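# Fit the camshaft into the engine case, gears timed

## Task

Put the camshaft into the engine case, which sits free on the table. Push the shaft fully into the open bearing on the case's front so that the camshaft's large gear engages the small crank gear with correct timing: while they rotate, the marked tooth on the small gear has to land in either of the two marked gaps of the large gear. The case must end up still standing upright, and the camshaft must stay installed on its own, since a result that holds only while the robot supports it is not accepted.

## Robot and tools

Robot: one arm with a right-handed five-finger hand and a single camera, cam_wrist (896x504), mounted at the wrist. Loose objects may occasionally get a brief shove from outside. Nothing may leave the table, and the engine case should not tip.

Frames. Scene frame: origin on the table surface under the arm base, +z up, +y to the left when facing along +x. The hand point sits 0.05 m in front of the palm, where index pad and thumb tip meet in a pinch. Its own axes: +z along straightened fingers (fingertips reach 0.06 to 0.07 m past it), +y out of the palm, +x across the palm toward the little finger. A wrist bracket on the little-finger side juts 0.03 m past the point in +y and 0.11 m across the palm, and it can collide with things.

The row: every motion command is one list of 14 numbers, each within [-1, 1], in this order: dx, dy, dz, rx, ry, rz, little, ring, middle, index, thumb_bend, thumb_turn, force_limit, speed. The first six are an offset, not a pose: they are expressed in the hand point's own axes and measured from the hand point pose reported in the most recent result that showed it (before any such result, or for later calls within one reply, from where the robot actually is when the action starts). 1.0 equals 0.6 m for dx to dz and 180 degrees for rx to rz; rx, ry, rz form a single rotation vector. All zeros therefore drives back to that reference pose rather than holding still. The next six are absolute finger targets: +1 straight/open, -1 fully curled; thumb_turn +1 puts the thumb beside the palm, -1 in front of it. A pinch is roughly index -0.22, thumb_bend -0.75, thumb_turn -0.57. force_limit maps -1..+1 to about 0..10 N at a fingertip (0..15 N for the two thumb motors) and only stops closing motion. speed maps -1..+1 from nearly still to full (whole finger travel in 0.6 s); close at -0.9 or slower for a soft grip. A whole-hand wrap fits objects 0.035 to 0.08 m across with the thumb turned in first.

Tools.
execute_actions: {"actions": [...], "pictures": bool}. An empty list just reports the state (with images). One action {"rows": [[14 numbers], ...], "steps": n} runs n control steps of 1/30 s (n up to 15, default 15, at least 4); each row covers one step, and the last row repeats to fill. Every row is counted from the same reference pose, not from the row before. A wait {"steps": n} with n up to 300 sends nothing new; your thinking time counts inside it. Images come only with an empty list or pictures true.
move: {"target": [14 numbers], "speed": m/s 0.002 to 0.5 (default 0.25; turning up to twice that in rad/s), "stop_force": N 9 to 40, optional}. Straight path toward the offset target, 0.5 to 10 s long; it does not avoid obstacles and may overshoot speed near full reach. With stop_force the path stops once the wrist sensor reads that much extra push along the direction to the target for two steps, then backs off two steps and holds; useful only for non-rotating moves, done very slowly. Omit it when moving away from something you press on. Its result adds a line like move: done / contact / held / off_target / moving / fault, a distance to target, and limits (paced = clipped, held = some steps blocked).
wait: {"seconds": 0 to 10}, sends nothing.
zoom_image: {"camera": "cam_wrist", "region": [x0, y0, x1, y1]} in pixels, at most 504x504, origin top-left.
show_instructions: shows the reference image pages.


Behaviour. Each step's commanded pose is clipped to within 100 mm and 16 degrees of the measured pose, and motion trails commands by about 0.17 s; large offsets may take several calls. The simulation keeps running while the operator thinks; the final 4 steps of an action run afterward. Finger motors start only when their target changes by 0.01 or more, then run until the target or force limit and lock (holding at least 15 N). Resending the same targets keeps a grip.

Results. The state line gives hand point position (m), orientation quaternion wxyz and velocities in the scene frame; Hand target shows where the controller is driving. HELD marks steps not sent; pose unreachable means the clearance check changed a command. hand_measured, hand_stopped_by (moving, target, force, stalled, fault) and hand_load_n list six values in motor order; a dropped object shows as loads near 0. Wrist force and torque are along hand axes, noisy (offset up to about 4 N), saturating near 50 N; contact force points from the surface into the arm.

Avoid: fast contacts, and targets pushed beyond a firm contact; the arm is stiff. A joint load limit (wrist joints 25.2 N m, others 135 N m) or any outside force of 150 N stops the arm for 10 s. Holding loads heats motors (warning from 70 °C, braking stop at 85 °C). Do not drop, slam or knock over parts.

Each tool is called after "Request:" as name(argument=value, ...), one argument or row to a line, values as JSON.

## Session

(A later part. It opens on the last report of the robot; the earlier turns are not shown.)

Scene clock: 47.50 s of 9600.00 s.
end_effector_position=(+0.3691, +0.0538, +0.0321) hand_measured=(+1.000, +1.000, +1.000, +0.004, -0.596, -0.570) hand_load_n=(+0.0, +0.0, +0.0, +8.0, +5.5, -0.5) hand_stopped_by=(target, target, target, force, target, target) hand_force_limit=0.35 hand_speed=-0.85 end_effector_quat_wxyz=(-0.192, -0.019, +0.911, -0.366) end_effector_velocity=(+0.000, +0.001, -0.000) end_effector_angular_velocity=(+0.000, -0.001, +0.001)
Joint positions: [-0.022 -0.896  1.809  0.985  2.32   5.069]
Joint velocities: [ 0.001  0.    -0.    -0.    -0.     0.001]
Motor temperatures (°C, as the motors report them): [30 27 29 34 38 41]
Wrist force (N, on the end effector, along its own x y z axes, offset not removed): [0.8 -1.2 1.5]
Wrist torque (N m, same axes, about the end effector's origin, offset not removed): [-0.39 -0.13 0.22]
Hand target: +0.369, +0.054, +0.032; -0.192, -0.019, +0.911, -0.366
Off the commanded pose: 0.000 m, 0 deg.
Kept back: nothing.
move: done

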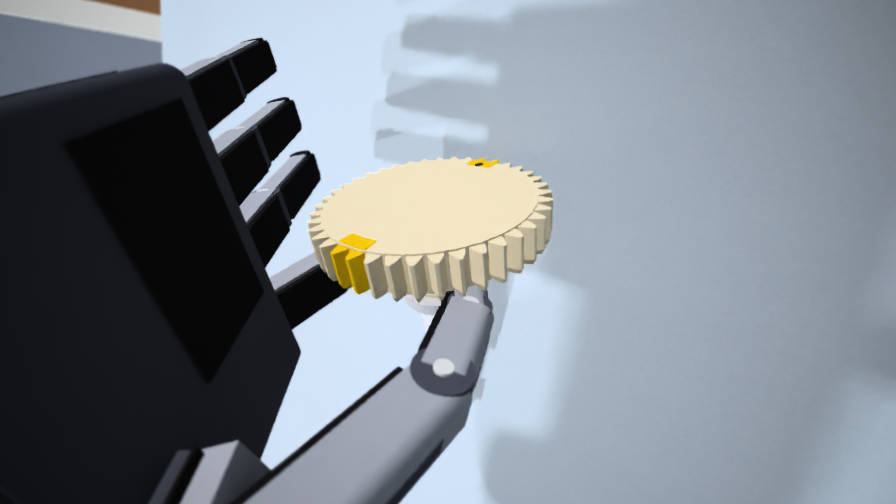

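Request:
move(
  target=[0.027,-0.0495,-0.0495,0,0,0,1,1,1,-0.3,-0.6,-0.57,0.35,-0.85],
  speed=0.06,
)

Request:
move(
  target=[-0.208,-0.066,-0.035,0.0233,-0.171,-0.006,1,1,1,-0.3,-0.6,-0.57,0.35,-0.85],
  speed=0.12,
)

Scene clock: 49.30 s of 9600.00 s.
end_effector_position=(+0.3692, +0.0537, +0.0770) hand_measured=(+1.000, +1.000, +1.000, +0.004, -0.596, -0.570) hand_load_n=(+0.0, +0.0, +0.0, +8.0, +5.5, -0.5) hand_stopped_by=(target, target, target, force, target, target) hand_force_limit=0.35 hand_speed=-0.85 end_effector_quat_wxyz=(-0.192, -0.019, +0.911, -0.366) end_effector_velocity=(+0.001, -0.000, +0.002) end_effector_angular_velocity=(-0.000, -0.002, -0.001)
Joint positions: [-0.012 -0.993  1.833  1.066  2.317  5.082]
Joint velocities: [ 0.    -0.004  0.     0.002 -0.     0.001]
Motor temperatures (°C, as the motors report them): [30 27 29 34 38 41]
Wrist force (N, on the end effector, along its own x y z axes, offset not removed): [1.3 -2.3 1.7]
Wrist torque (N m, same axes, about the end effector's origin, offset not removed): [-0.64 -0.25 0.25]
Hand target: +0.369, +0.054, +0.077; -0.192, -0.019, +0.911, -0.366
Off the commanded pose: 0.000 m, 0 deg.
Kept back: nothing.
move: done

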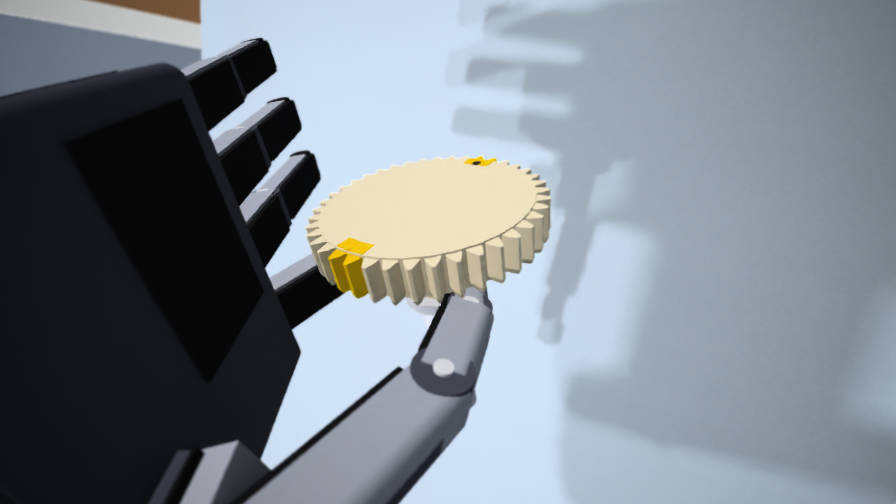

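Scene clock: 51.97 s of 9600.00 s.
end_effector_position=(+0.4984, +0.0256, +0.0714) hand_measured=(+1.000, +1.000, +1.000, +0.004, -0.596, -0.570) hand_load_n=(+0.0, +0.0, +0.0, +8.0, +5.5, -0.5) hand_stopped_by=(target, target, target, force, target, target) hand_force_limit=0.35 hand_speed=-0.85 end_effector_quat_wxyz=(+0.053, -0.130, +0.915, -0.378) end_effector_velocity=(+0.001, -0.001, -0.000) end_effector_angular_velocity=(+0.002, -0.006, +0.006)
Joint positions: [-0.102 -1.179  1.86   0.362  2.395  4.371]
Joint velocities: [-0.004 -0.005  0.004 -0.014 -0.005 -0.014]
Motor temperatures (°C, as the motors report them): [30 27 29 34 38 41]
Wrist force (N, on the end effector, along its own x y z axes, offset not removed): [2.8 1.0 2.5]
Wrist torque (N m, same axes, about the end effector's origin, offset not removed): [-0.09 -0.43 0.32]
Hand target: +0.498, +0.026, +0.071; +0.053, -0.130, +0.915, -0.378
Off the commanded pose: 0.000 m, 0 deg.
Kept back: nothing.
move: done

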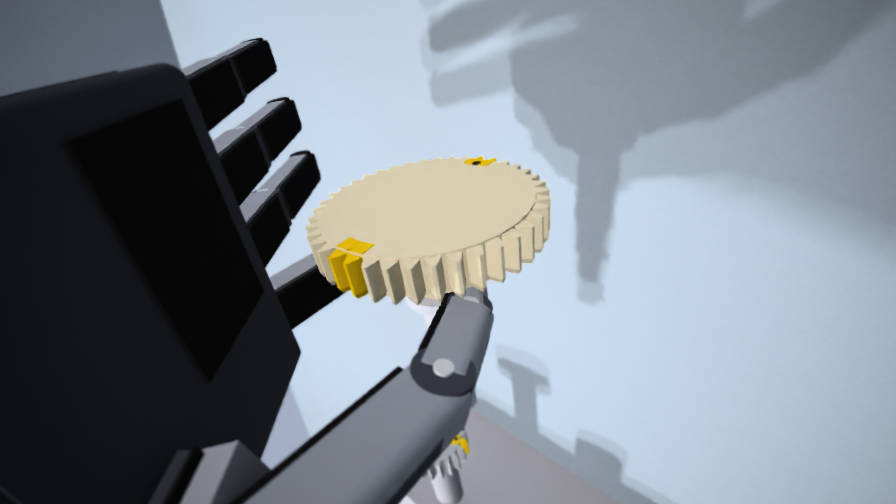

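Request:
move(
  target=[-0.075,0,0,0,0,0,1,1,1,-0.3,-0.6,-0.57,0.35,-0.85],
  speed=0.06,
)

Scene clock: 53.47 s of 9600.00 s.
end_effector_position=(+0.5415, +0.0381, +0.0714) hand_measured=(+1.000, +1.000, +1.000, +0.004, -0.596, -0.570) hand_load_n=(+0.0, +0.0, +0.0, +8.0, +5.5, -0.5) hand_stopped_by=(target, target, target, force, target, target) hand_force_limit=0.35 hand_speed=-0.85 end_effector_quat_wxyz=(+0.053, -0.130, +0.915, -0.378) end_effector_velocity=(+0.002, -0.000, -0.000) end_effector_angular_velocity=(-0.001, +0.000, -0.002)
Joint positions: [-0.077 -1.104  1.711  0.459  2.406  4.402]
Joint velocities: [-0.001  0.003 -0.006  0.004  0.001  0.002]
Motor temperatures (°C, as the motors report them): [30 27 29 34 38 41]
Wrist force (N, on the end effector, along its own x y z axes, offset not removed): [2.1 -0.5 1.5]
Wrist torque (N m, same axes, about the end effector's origin, offset not removed): [-0.23 -0.44 0.32]
Hand target: +0.542, +0.038, +0.071; +0.053, -0.130, +0.915, -0.378
Off the commanded pose: 0.000 m, 0 deg.
Kept back: nothing.
move: done

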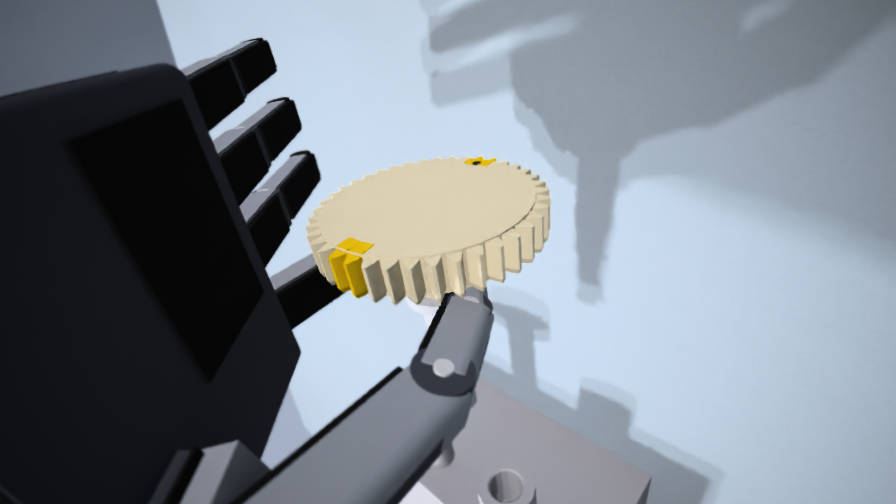

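Request:
move(
  target=[-0.05,0,0,0,0,0,1,1,1,-0.3,-0.6,-0.57,0.35,-0.85],
  speed=0.05,
)

Request:
zoom_image(
  camera="cam_wrist",
  region=[400,280,700,504],
)

Scene clock: 54.67 s of 9600.00 s.
end_effector_position=(+0.5702, +0.0464, +0.0714) hand_measured=(+1.000, +1.000, +1.000, +0.004, -0.596, -0.570) hand_load_n=(+0.0, +0.0, +0.0, +8.0, +5.5, -0.5) hand_stopped_by=(target, target, target, force, target, target) hand_force_limit=0.35 hand_speed=-0.85 end_effector_quat_wxyz=(+0.053, -0.130, +0.915, -0.378) end_effector_velocity=(+0.001, -0.000, -0.000) end_effector_angular_velocity=(-0.001, +0.001, -0.002)
Joint positions: [-0.064 -1.052  1.607  0.524  2.413  4.419]
Joint velocities: [-0.     0.003 -0.005  0.005  0.001  0.002]
Motor temperatures (°C, as the motors report them): [30 27 29 34 38 41]
Wrist force (N, on the end effector, along its own x y z axes, offset not removed): [2.7 -2.5 -0.1]
Wrist torque (N m, same axes, about the end effector's origin, offset not removed): [-0.42 -0.48 0.22]
Hand target: +0.570, +0.046, +0.071; +0.053, -0.130, +0.915, -0.378
Off the commanded pose: 0.000 m, 0 deg.
Kept back: nothing.
move: done

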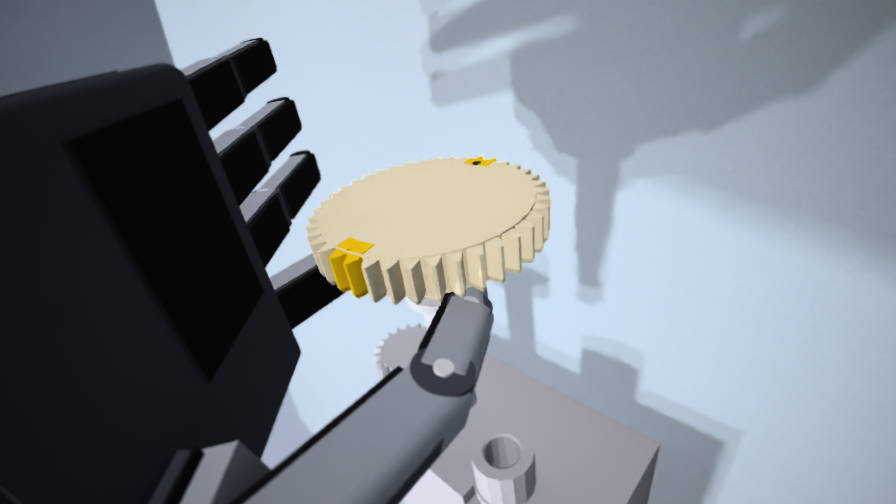

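Region (400, 280, 700, 504) of cam_wrist's 896x504 image, scaled by 1.680, with more detail than that image has; it fills the top 376 rows of this view, and the rest is white.

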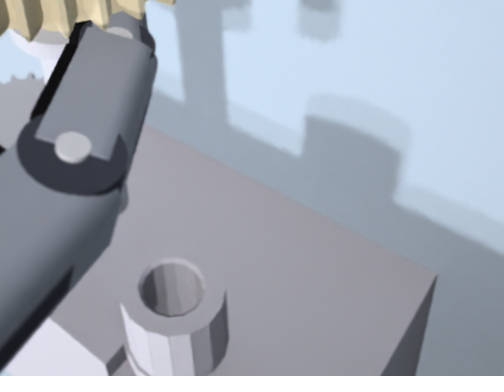

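Request:
move(
  target=[-0.045,0.0165,0.0165,0,0,0,1,1,1,-0.3,-0.6,-0.57,0.35,-0.85],
  speed=0.04,
)

Request:
zoom_image(
  camera="cam_wrist",
  region=[400,280,700,504],
)

Scene clock: 56.20 s of 9600.00 s.
end_effector_position=(+0.5960, +0.0539, +0.0575) hand_measured=(+1.000, +1.000, +1.000, +0.004, -0.596, -0.570) hand_load_n=(+0.0, +0.0, +0.0, +8.0, +5.5, -0.5) hand_stopped_by=(target, target, target, force, target, target) hand_force_limit=0.35 hand_speed=-0.85 end_effector_quat_wxyz=(+0.053, -0.130, +0.915, -0.378) end_effector_velocity=(+0.001, +0.000, -0.002) end_effector_angular_velocity=(-0.001, +0.004, +0.000)
Joint positions: [-0.055 -0.982  1.51   0.559  2.417  4.431]
Joint velocities: [ 0.     0.006 -0.006  0.004  0.     0.   ]
Motor temperatures (°C, as the motors report them): [30 27 29 34 38 41]
Wrist force (N, on the end effector, along its own x y z axes, offset not removed): [2.6 -0.9 1.2]
Wrist torque (N m, same axes, about the end effector's origin, offset not removed): [-0.27 -0.49 0.30]
Hand target: +0.596, +0.054, +0.057; +0.053, -0.130, +0.915, -0.378
Off the commanded pose: 0.000 m, 0 deg.
Kept back: nothing.
move: done

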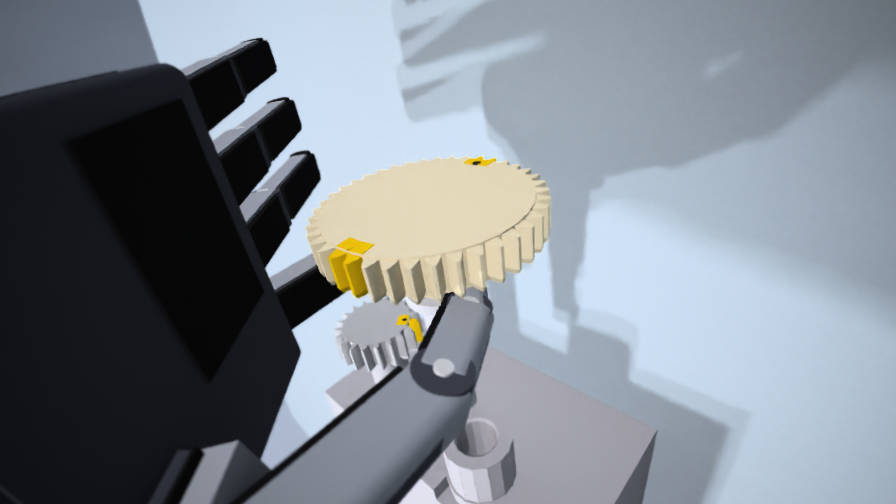

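Region (400, 280, 700, 504) of cam_wrist's 896x504 image, scaled by 1.680, with more detail than that image has; it fills the top 376 rows of this view, and the rest is white.

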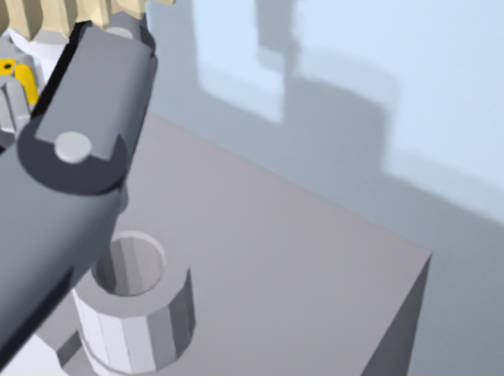

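Request:
move(
  target=[0,0.003,-0.004,0,-0.0286,-0.0095,1,1,1,-0.3,-0.6,-0.57,0.35,-0.85],
  speed=0.04,
)

Request:
zoom_image(
  camera="cam_wrist",
  region=[400,200,700,504],
)

Scene clock: 58.40 s of 9600.00 s.
end_effector_position=(+0.5951, +0.0568, +0.0579) hand_measured=(+1.000, +1.000, +1.000, +0.004, -0.596, -0.570) hand_load_n=(+0.0, +0.0, +0.0, +8.0, +5.5, -0.5) hand_stopped_by=(target, target, target, force, target, target) hand_force_limit=0.35 hand_speed=-0.85 end_effector_quat_wxyz=(+0.088, -0.160, +0.910, -0.373) end_effector_velocity=(-0.000, +0.001, -0.001) end_effector_angular_velocity=(+0.002, -0.004, +0.013)
Joint positions: [-0.065 -1.041  1.596  0.401  2.382  4.298]
Joint velocities: [-0.001 -0.007  0.012 -0.021 -0.006 -0.018]
Motor temperatures (°C, as the motors report them): [30 27 29 34 38 41]
Wrist force (N, on the end effector, along its own x y z axes, offset not removed): [4.1 0.0 1.5]
Wrist torque (N m, same axes, about the end effector's origin, offset not removed): [-0.19 -0.68 0.54]
Hand target: +0.595, +0.057, +0.058; +0.089, -0.160, +0.910, -0.373
Off the commanded pose: 0.000 m, 0 deg.
Kept back: nothing.
move: done

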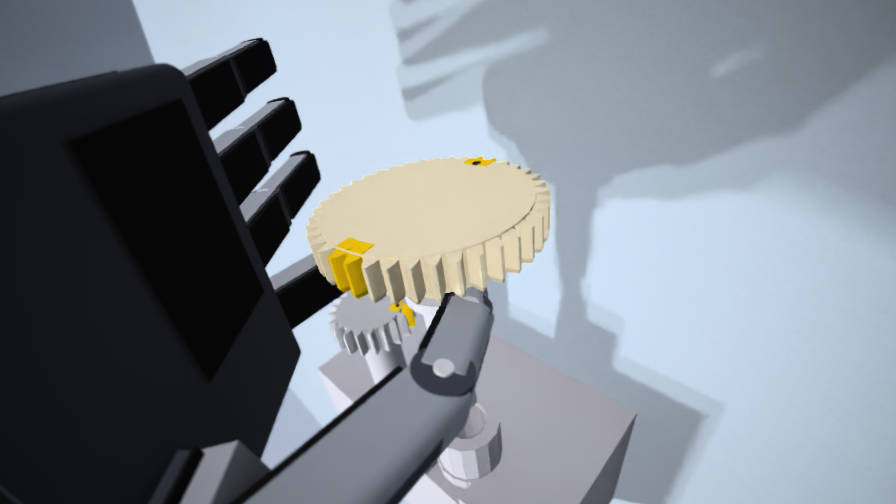

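Region (400, 200, 700, 504) of cam_wrist's 896x504 image, scaled by 1.658, with more detail than that image has; it fills the left 497 columns of this view, and the rest is white.

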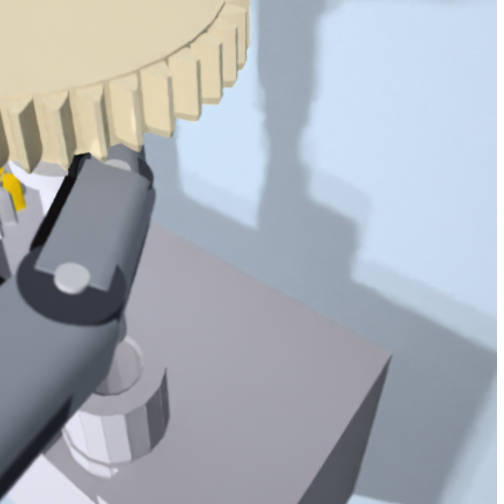

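Request:
move(
  target=[0,0.0017,-0.0075,0,0,0,1,1,1,-0.3,-0.6,-0.57,0.35,-0.85],
  speed=0.02,
)

Request:
zoom_image(
  camera="cam_wrist",
  region=[400,200,700,504],
)

Scene clock: 59.37 s of 9600.00 s.
end_effector_position=(+0.5937, +0.0603, +0.0603) hand_measured=(+1.000, +1.000, +1.000, +0.004, -0.596, -0.570) hand_load_n=(+0.0, +0.0, +0.0, +8.0, +5.5, -0.5) hand_stopped_by=(target, target, target, force, target, target) hand_force_limit=0.35 hand_speed=-0.85 end_effector_quat_wxyz=(+0.088, -0.160, +0.910, -0.373) end_effector_velocity=(-0.001, +0.001, +0.000) end_effector_angular_velocity=(-0.000, +0.002, -0.001)
Joint positions: [-0.057 -1.043  1.596  0.41   2.386  4.308]
Joint velocities: [ 0.002  0.001 -0.     0.005  0.002  0.004]
Motor temperatures (°C, as the motors report them): [30 27 29 34 38 41]
Wrist force (N, on the end effector, along its own x y z axes, offset not removed): [2.1 0.0 1.7]
Wrist torque (N m, same axes, about the end effector's origin, offset not removed): [-0.12 -0.44 0.28]
Hand target: +0.594, +0.060, +0.060; +0.088, -0.160, +0.910, -0.373
Off the commanded pose: 0.000 m, 0 deg.
Kept back: nothing.
move: done

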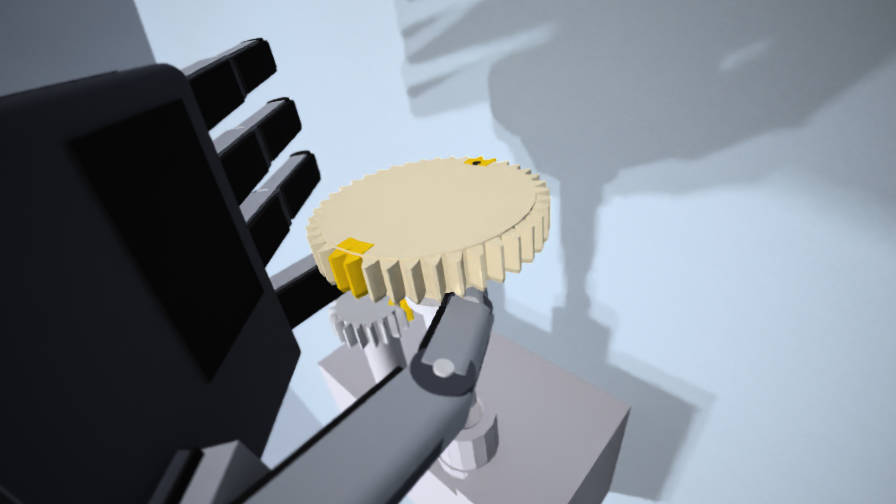

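Region (400, 200, 700, 504) of cam_wrist's 896x504 image, scaled by 1.658, with more detail than that image has; it fills the left 497 columns of this view, and the rest is white.

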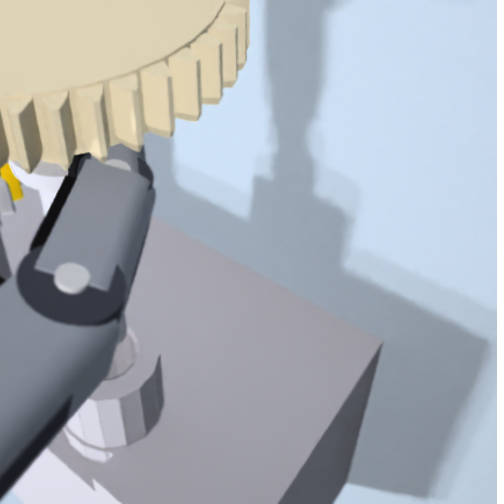

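Request:
move(
  target=[0,0,-0.0025,0,0,0,1,1,1,-0.3,-0.6,-0.57,0.35,-0.85],
  speed=0.02,
)

Request:
move(
  target=[-0.04,-0.0012,0.0036,0,0,0,1,1,1,-0.3,-0.6,-0.57,0.35,-0.85],
  speed=0.012,
  stop_force=9,
)

Request:
zoom_image(
  camera="cam_wrist",
  region=[300,200,700,504],
)

Scene clock: 60.40 s of 9600.00 s.
end_effector_position=(+0.5933, +0.0612, +0.0613) hand_measured=(+1.000, +1.000, +1.000, +0.004, -0.596, -0.570) hand_load_n=(+0.0, +0.0, +0.0, +8.0, +5.5, -0.5) hand_stopped_by=(target, target, target, force, target, target) hand_force_limit=0.35 hand_speed=-0.85 end_effector_quat_wxyz=(+0.088, -0.160, +0.910, -0.373) end_effector_velocity=(+0.000, -0.001, +0.001) end_effector_angular_velocity=(-0.001, +0.000, -0.001)
Joint positions: [-0.054 -1.044  1.596  0.413  2.388  4.311]
Joint velocities: [-0.001 -0.002 -0.     0.002  0.    -0.   ]
Motor temperatures (°C, as the motors report them): [30 27 29 34 38 41]
Wrist force (N, on the end effector, along its own x y z axes, offset not removed): [2.0 -1.3 0.1]
Wrist torque (N m, same axes, about the end effector's origin, offset not removed): [-0.39 -0.36 0.26]
Hand target: +0.593, +0.061, +0.061; +0.088, -0.160, +0.910, -0.373
Off the commanded pose: 0.000 m, 0 deg.
Kept back: nothing.
move: done

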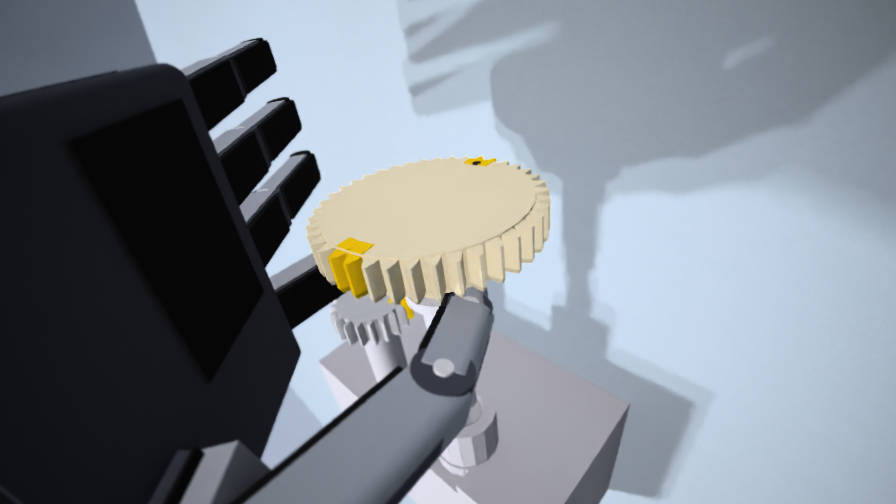

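Scene clock: 62.17 s of 9600.00 s.
end_effector_position=(+0.6092, +0.0660, +0.0611) hand_measured=(+1.000, +1.000, +1.000, +0.004, -0.596, -0.570) hand_load_n=(+0.0, +0.0, +0.0, +8.0, +5.5, -0.5) hand_stopped_by=(target, target, target, force, target, target) hand_force_limit=0.35 hand_speed=-0.85 end_effector_quat_wxyz=(+0.088, -0.160, +0.910, -0.373) end_effector_velocity=(-0.004, -0.001, -0.000) end_effector_angular_velocity=(+0.000, +0.002, +0.002)
Joint positions: [-0.048 -1.014  1.535  0.449  2.391  4.318]
Joint velocities: [-0.001 -0.007  0.015 -0.008 -0.001 -0.004]
Motor temperatures (°C, as the motors report them): [30 27 29 34 38 41]
Wrist force (N, on the end effector, along its own x y z axes, offset not removed): [3.3 -0.8 2.9]
Wrist torque (N m, same axes, about the end effector's origin, offset not removed): [-0.31 -0.53 0.24]
Hand target: +0.609, +0.066, +0.061; +0.088, -0.160, +0.910, -0.373
Off the commanded pose: 0.008 m, 0 deg.
Kept back: nothing.
move: contact

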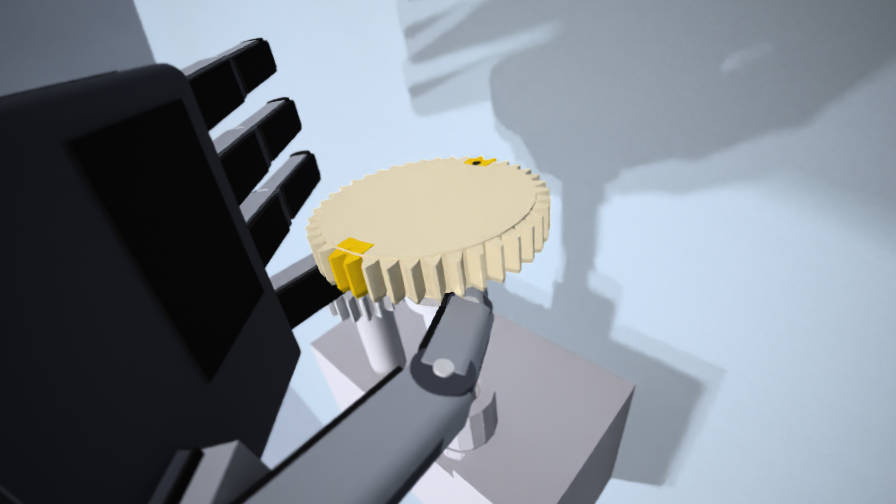

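Region (300, 200, 700, 504) of cam_wrist's 896x504 image, scaled by 1.260, with more detail than that image has; it fills the top 383 rows of this view, and the rest is white.

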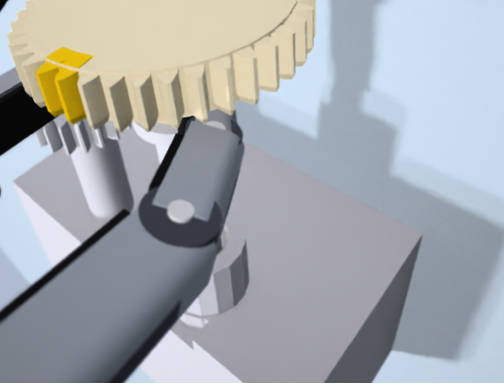

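Request:
move(
  target=[0.008,0.0002,-0.0007,0,0,0,1,1,1,-0.3,-0.6,-0.57,0.35,-0.85],
  speed=0.02,
)

Request:
zoom_image(
  camera="cam_wrist",
  region=[420,340,540,480],
)

Scene clock: 63.10 s of 9600.00 s.
end_effector_position=(+0.6046, +0.0647, +0.0612) hand_measured=(+1.000, +1.000, +1.000, +0.004, -0.596, -0.570) hand_load_n=(+0.0, +0.0, +0.0, +8.0, +5.5, -0.5) hand_stopped_by=(target, target, target, force, target, target) hand_force_limit=0.35 hand_speed=-0.85 end_effector_quat_wxyz=(+0.088, -0.160, +0.910, -0.373) end_effector_velocity=(-0.001, -0.001, +0.001) end_effector_angular_velocity=(+0.000, -0.002, -0.003)
Joint positions: [-0.049 -1.023  1.552  0.439  2.39   4.316]
Joint velocities: [-0.002 -0.003  0.005 -0.003 -0.     0.001]
Motor temperatures (°C, as the motors report them): [30 27 29 34 38 41]
Wrist force (N, on the end effector, along its own x y z axes, offset not removed): [0.6 -1.1 0.0]
Wrist torque (N m, same axes, about the end effector's origin, offset not removed): [-0.25 0.04 0.11]
Hand target: +0.605, +0.065, +0.061; +0.088, -0.160, +0.910, -0.373
Off the commanded pose: 0.000 m, 0 deg.
Kept back: nothing.
move: done

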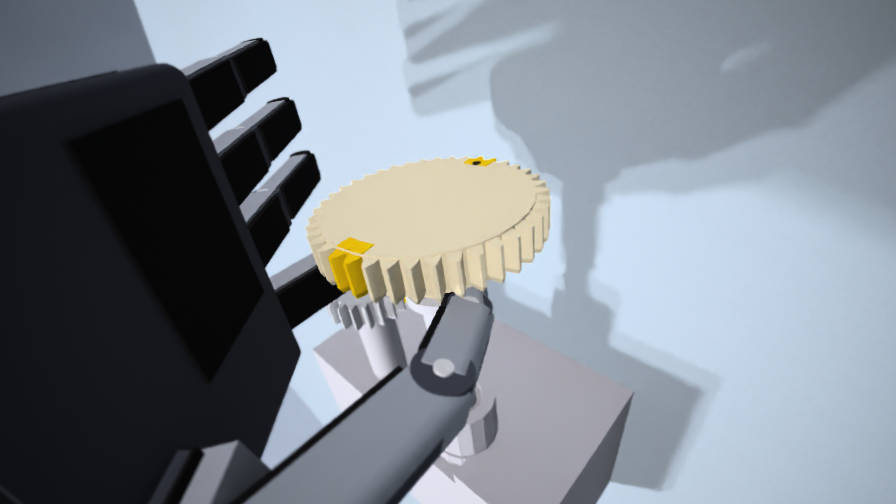

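Region (420, 340, 540, 480) of cam_wrist's 896x504 image, scaled by 3.600, with more detail than that image has; it fills the left 432 columns of this view, and the rest is white.

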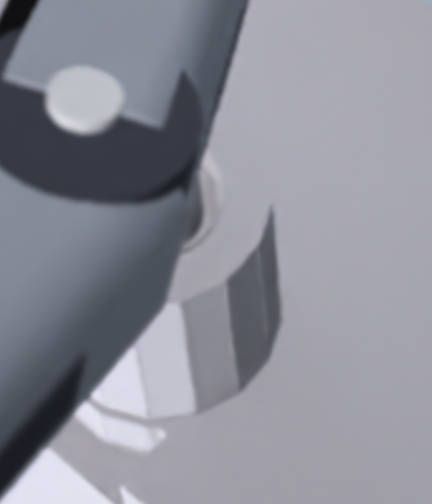

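Request:
move(
  target=[0,0.0015,0.0025,0,0,0,1,1,1,-0.3,-0.6,-0.57,0.35,-0.85],
  speed=0.02,
)

Request:
move(
  target=[-0.04,-0.0012,0.0036,0,0,0,1,1,1,-0.3,-0.6,-0.57,0.35,-0.85],
  speed=0.01,
  stop_force=9,
)

Request:
zoom_image(
  camera="cam_wrist",
  region=[420,340,540,480],
)

Scene clock: 64.17 s of 9600.00 s.
end_effector_position=(+0.6049, +0.0643, +0.0595) hand_measured=(+1.000, +1.000, +1.000, +0.004, -0.596, -0.570) hand_load_n=(+0.0, +0.0, +0.0, +7.5, +5.0, -1.5) hand_stopped_by=(target, target, target, force, target, target) hand_force_limit=0.35 hand_speed=-0.85 end_effector_quat_wxyz=(+0.088, -0.160, +0.910, -0.373) end_effector_velocity=(+0.000, -0.001, -0.000) end_effector_angular_velocity=(-0.000, -0.000, -0.001)
Joint positions: [-0.051 -1.02   1.552  0.436  2.39   4.315]
Joint velocities: [-0.001 -0.     0.    -0.001 -0.    -0.001]
Motor temperatures (°C, as the motors report them): [30 27 29 34 38 41]
Wrist force (N, on the end effector, along its own x y z axes, offset not removed): [1.4 1.2 -1.0]
Wrist torque (N m, same axes, about the end effector's origin, offset not removed): [0.22 -0.24 0.34]
Hand target: +0.605, +0.064, +0.059; +0.088, -0.160, +0.910, -0.373
Off the commanded pose: 0.000 m, 0 deg.
Kept back: nothing.
move: done

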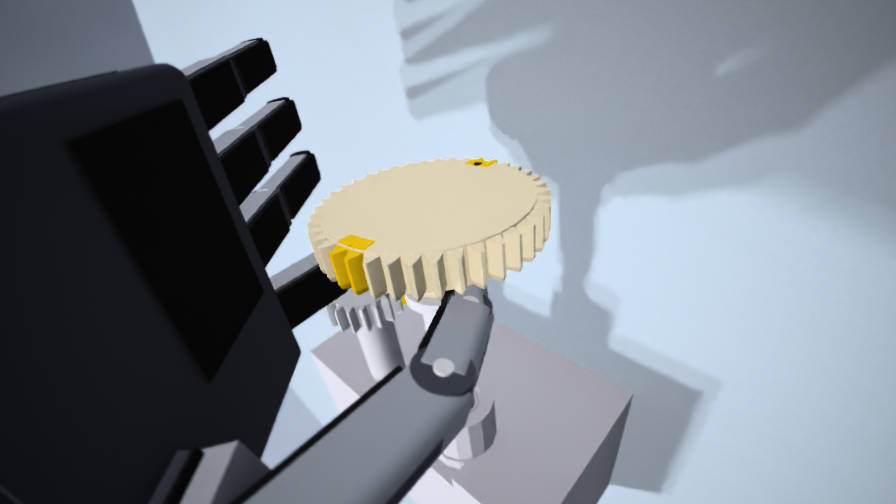

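Scene clock: 65.13 s of 9600.00 s.
end_effector_position=(+0.6105, +0.0661, +0.0593) hand_measured=(+1.000, +1.000, +1.000, +0.004, -0.596, -0.570) hand_load_n=(+0.0, +0.0, +0.0, +7.5, +5.0, -2.0) hand_stopped_by=(target, target, target, force, target, target) hand_force_limit=0.35 hand_speed=-0.85 end_effector_quat_wxyz=(+0.088, -0.160, +0.910, -0.373) end_effector_velocity=(-0.003, -0.001, +0.001) end_effector_angular_velocity=(+0.000, +0.001, +0.001)
Joint positions: [-0.048 -1.009  1.53   0.449  2.391  4.318]
Joint velocities: [-0.001 -0.008  0.013 -0.006 -0.001 -0.004]
Motor temperatures (°C, as the motors report them): [30 27 29 34 38 41]
Wrist force (N, on the end effector, along its own x y z axes, offset not removed): [0.5 -3.0 1.7]
Wrist torque (N m, same axes, about the end effector's origin, offset not removed): [-0.76 -0.10 0.00]
Hand target: +0.610, +0.066, +0.060; +0.088, -0.160, +0.910, -0.373
Off the commanded pose: 0.018 m, 0 deg.
Kept back: nothing.
move: contact

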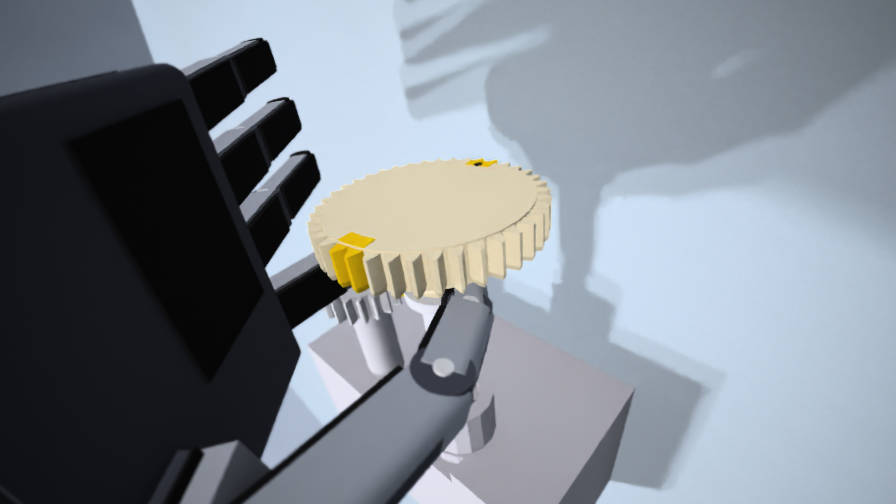

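Region (420, 340, 540, 480) of cam_wrist's 896x504 image, scaled by 3.600, with more detail than that image has; it fills the left 432 columns of this view, and the rest is white.

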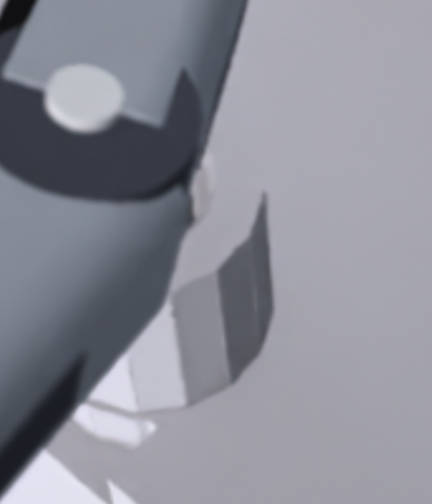

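Request:
zoom_image(
  camera="cam_wrist",
  region=[500,170,680,370],
)

Region (500, 170, 680, 370) of cam_wrist's 896x504 image, scaled by 2.520, with more detail than that image has; it fills the left 454 columns of this view, and the rest is white.

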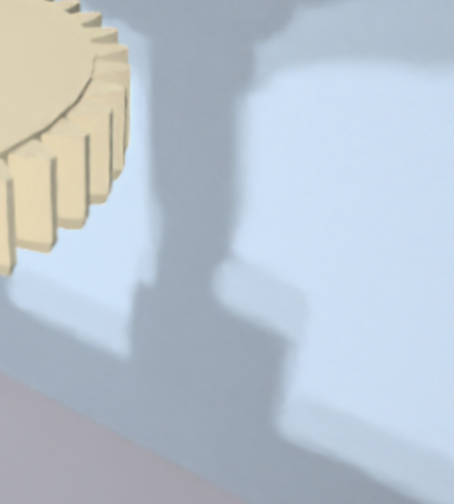

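Request:
move(
  target=[0.005,-0.001,-0.009,0,0,0,1,1,1,-0.3,-0.6,-0.57,0.35,-0.85],
  speed=0.012,
)

Request:
zoom_image(
  camera="cam_wrist",
  region=[500,170,680,370],
)

Request:
zoom_image(
  camera="cam_wrist",
  region=[420,340,540,480],
)

Scene clock: 66.80 s of 9600.00 s.
end_effector_position=(+0.6064, +0.0681, +0.0634) hand_measured=(+1.000, +1.000, +1.000, +0.004, -0.596, -0.570) hand_load_n=(+0.0, +0.0, +0.0, +8.0, +5.5, -0.5) hand_stopped_by=(target, target, target, force, target, target) hand_force_limit=0.35 hand_speed=-0.85 end_effector_quat_wxyz=(+0.088, -0.160, +0.910, -0.373) end_effector_velocity=(-0.001, +0.001, +0.001) end_effector_angular_velocity=(+0.001, -0.001, +0.000)
Joint positions: [-0.042 -1.019  1.541  0.453  2.394  4.325]
Joint velocities: [ 0.003 -0.003  0.003  0.001  0.001  0.003]
Motor temperatures (°C, as the motors report them): [30 27 29 34 38 41]
Wrist force (N, on the end effector, along its own x y z axes, offset not removed): [1.4 -0.1 4.0]
Wrist torque (N m, same axes, about the end effector's origin, offset not removed): [-0.33 -0.37 0.32]
Hand target: +0.606, +0.068, +0.063; +0.088, -0.160, +0.910, -0.373
Off the commanded pose: 0.000 m, 0 deg.
Kept back: nothing.
move: done

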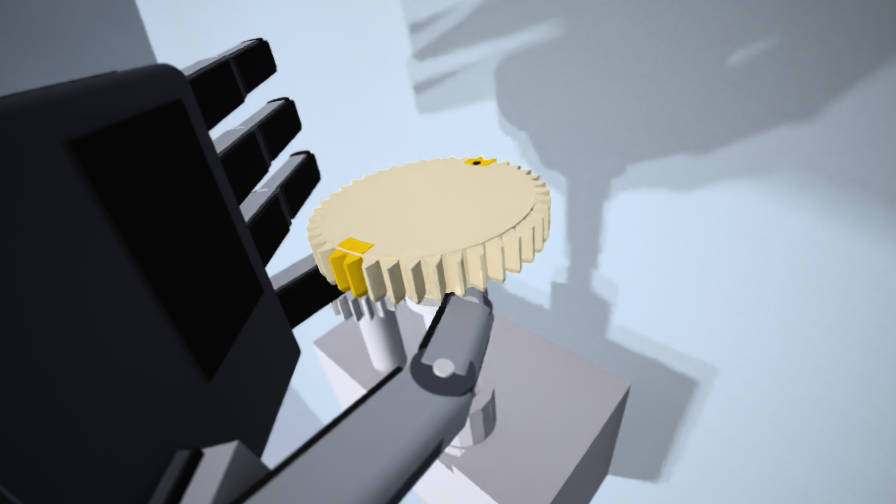

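Region (500, 170, 680, 370) of cam_wrist's 896x504 image, scaled by 2.520, with more detail than that image has; it fills the left 454 columns of this view, and the rest is white.

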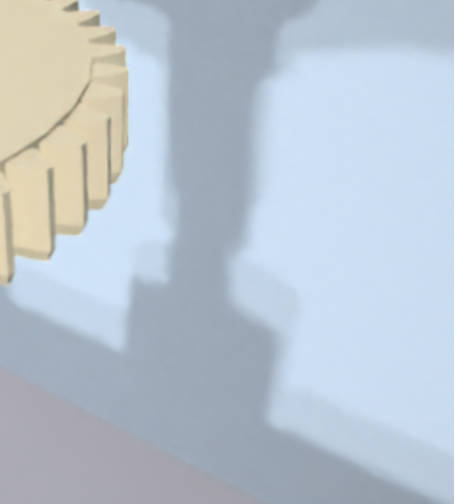

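Region (420, 340, 540, 480) of cam_wrist's 896x504 image, scaled by 3.600, with more detail than that image has; it fills the left 432 columns of this view, and the rest is white.

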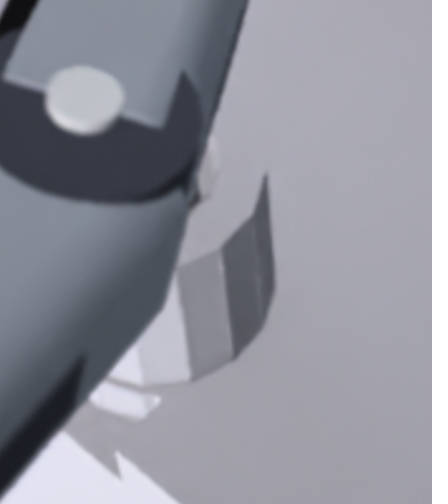

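Request:
move(
  target=[-0.04,-0.0012,0.0036,0,0,0,1,1,1,-0.3,-0.6,-0.57,0.35,-0.85],
  speed=0.008,
  stop_force=9,
)

Request:
zoom_image(
  camera="cam_wrist",
  region=[500,170,680,370],
)

Scene clock: 69.70 s of 9600.00 s.
end_effector_position=(+0.6240, +0.0733, +0.0632) hand_measured=(+1.000, +1.000, +1.000, +0.004, -0.596, -0.570) hand_load_n=(+0.0, +0.0, +0.0, +7.5, +5.5, -1.0) hand_stopped_by=(target, target, target, force, target, target) hand_force_limit=0.35 hand_speed=-0.85 end_effector_quat_wxyz=(+0.088, -0.160, +0.910, -0.373) end_effector_velocity=(-0.004, +0.000, -0.001) end_effector_angular_velocity=(-0.001, +0.004, +0.004)
Joint positions: [-0.036 -0.986  1.473  0.494  2.398  4.333]
Joint velocities: [ 0.001 -0.004  0.011 -0.006  0.    -0.004]
Motor temperatures (°C, as the motors report them): [30 27 29 34 38 41]
Wrist force (N, on the end effector, along its own x y z axes, offset not removed): [2.8 -1.8 3.8]
Wrist torque (N m, same axes, about the end effector's origin, offset not removed): [-0.65 -0.67 0.21]
Hand target: +0.624, +0.073, +0.063; +0.088, -0.160, +0.910, -0.373
Off the commanded pose: 0.006 m, 0 deg.
Kept back: nothing.
move: contact

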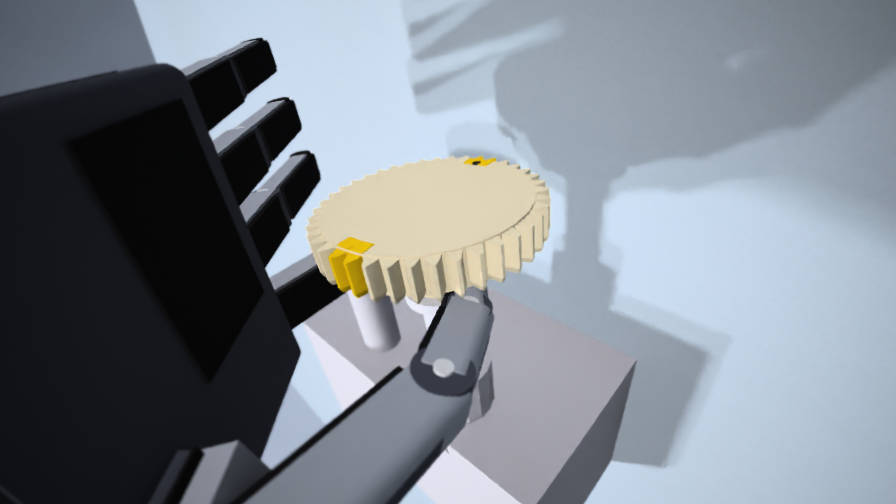

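Region (500, 170, 680, 370) of cam_wrist's 896x504 image, scaled by 2.520, with more detail than that image has; it fills the left 454 columns of this view, and the rest is white.

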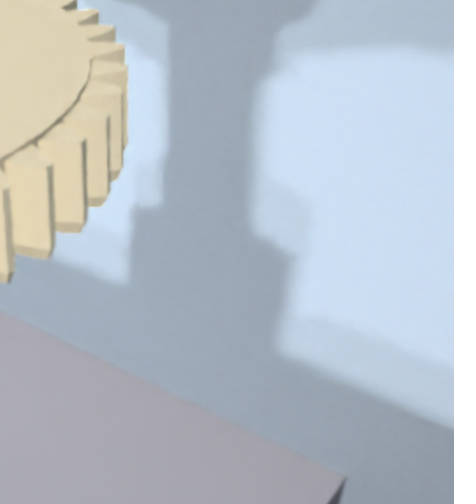

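Request:
move(
  target=[0.002,0,0.0015,0,0,0,1,1,1,-0.3,-0.6,-0.57,0.35,-0.85],
  speed=0.01,
)

Request:
move(
  target=[-0.02,-0.0006,0.0018,0,0,0,1,1,1,-0.3,-0.6,-0.57,0.35,-0.85],
  speed=0.006,
  stop_force=9,
)

Scene clock: 71.73 s of 9600.00 s.
end_effector_position=(+0.6231, +0.0723, +0.0625) hand_measured=(+1.000, +1.000, +1.000, +0.004, -0.596, -0.570) hand_load_n=(+0.0, +0.0, +0.0, +7.5, +5.5, -1.0) hand_stopped_by=(target, target, target, force, target, target) hand_force_limit=0.35 hand_speed=-0.85 end_effector_quat_wxyz=(+0.088, -0.160, +0.910, -0.373) end_effector_velocity=(-0.001, +0.002, +0.000) end_effector_angular_velocity=(+0.001, +0.001, +0.004)
Joint positions: [-0.038 -0.987  1.477  0.489  2.397  4.33 ]
Joint velocities: [ 0.003 -0.     0.001  0.    -0.    -0.001]
Motor temperatures (°C, as the motors report them): [30 27 29 34 38 41]
Wrist force (N, on the end effector, along its own x y z axes, offset not removed): [2.3 0.9 -0.8]
Wrist torque (N m, same axes, about the end effector's origin, offset not removed): [-0.03 -0.38 0.25]
Hand target: +0.623, +0.072, +0.063; +0.088, -0.160, +0.910, -0.373
Off the commanded pose: 0.000 m, 0 deg.
Kept back: nothing.
move: done

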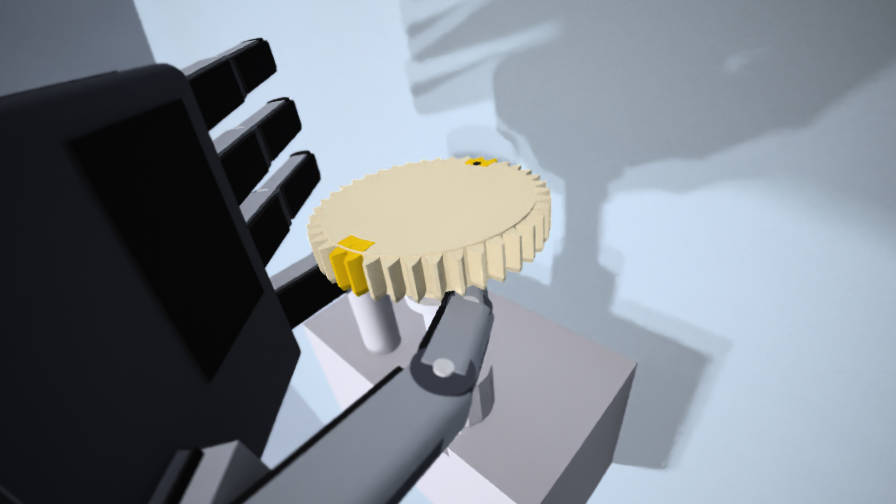

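Scene clock: 72.33 s of 9600.00 s.
end_effector_position=(+0.6245, +0.0725, +0.0625) hand_measured=(+1.000, +1.000, +1.000, +0.004, -0.596, -0.570) hand_load_n=(+0.0, +0.0, +0.0, +7.0, +5.5, -3.0) hand_stopped_by=(target, target, target, force, target, target) hand_force_limit=0.35 hand_speed=-0.85 end_effector_quat_wxyz=(+0.088, -0.160, +0.910, -0.373) end_effector_velocity=(-0.002, -0.001, +0.000) end_effector_angular_velocity=(-0.000, -0.000, -0.001)
Joint positions: [-0.038 -0.985  1.472  0.492  2.397  4.331]
Joint velocities: [-0.001 -0.004  0.009 -0.005 -0.    -0.001]
Motor temperatures (°C, as the motors report them): [30 27 29 34 38 41]
Wrist force (N, on the end effector, along its own x y z axes, offset not removed): [4.8 -1.5 -0.5]
Wrist torque (N m, same axes, about the end effector's origin, offset not removed): [-0.54 -0.52 0.28]
Hand target: +0.624, +0.072, +0.063; +0.088, -0.160, +0.910, -0.373
Off the commanded pose: 0.011 m, 0 deg.
Kept back: nothing.
move: contact

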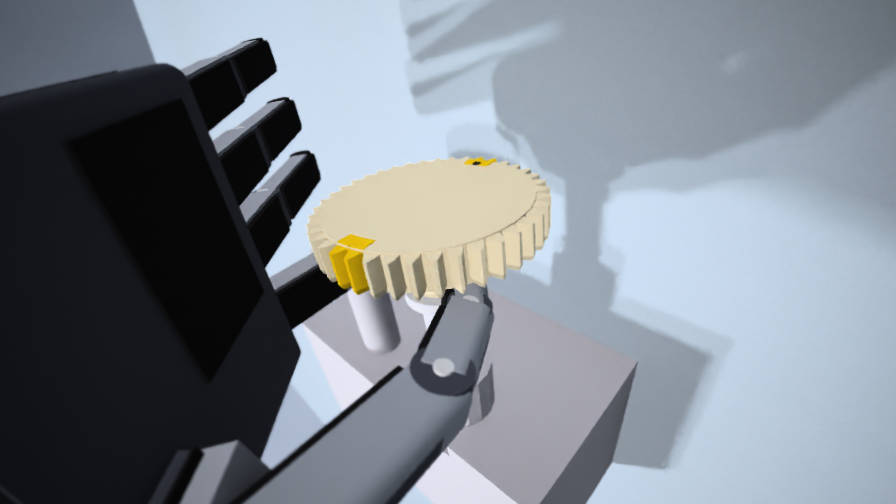

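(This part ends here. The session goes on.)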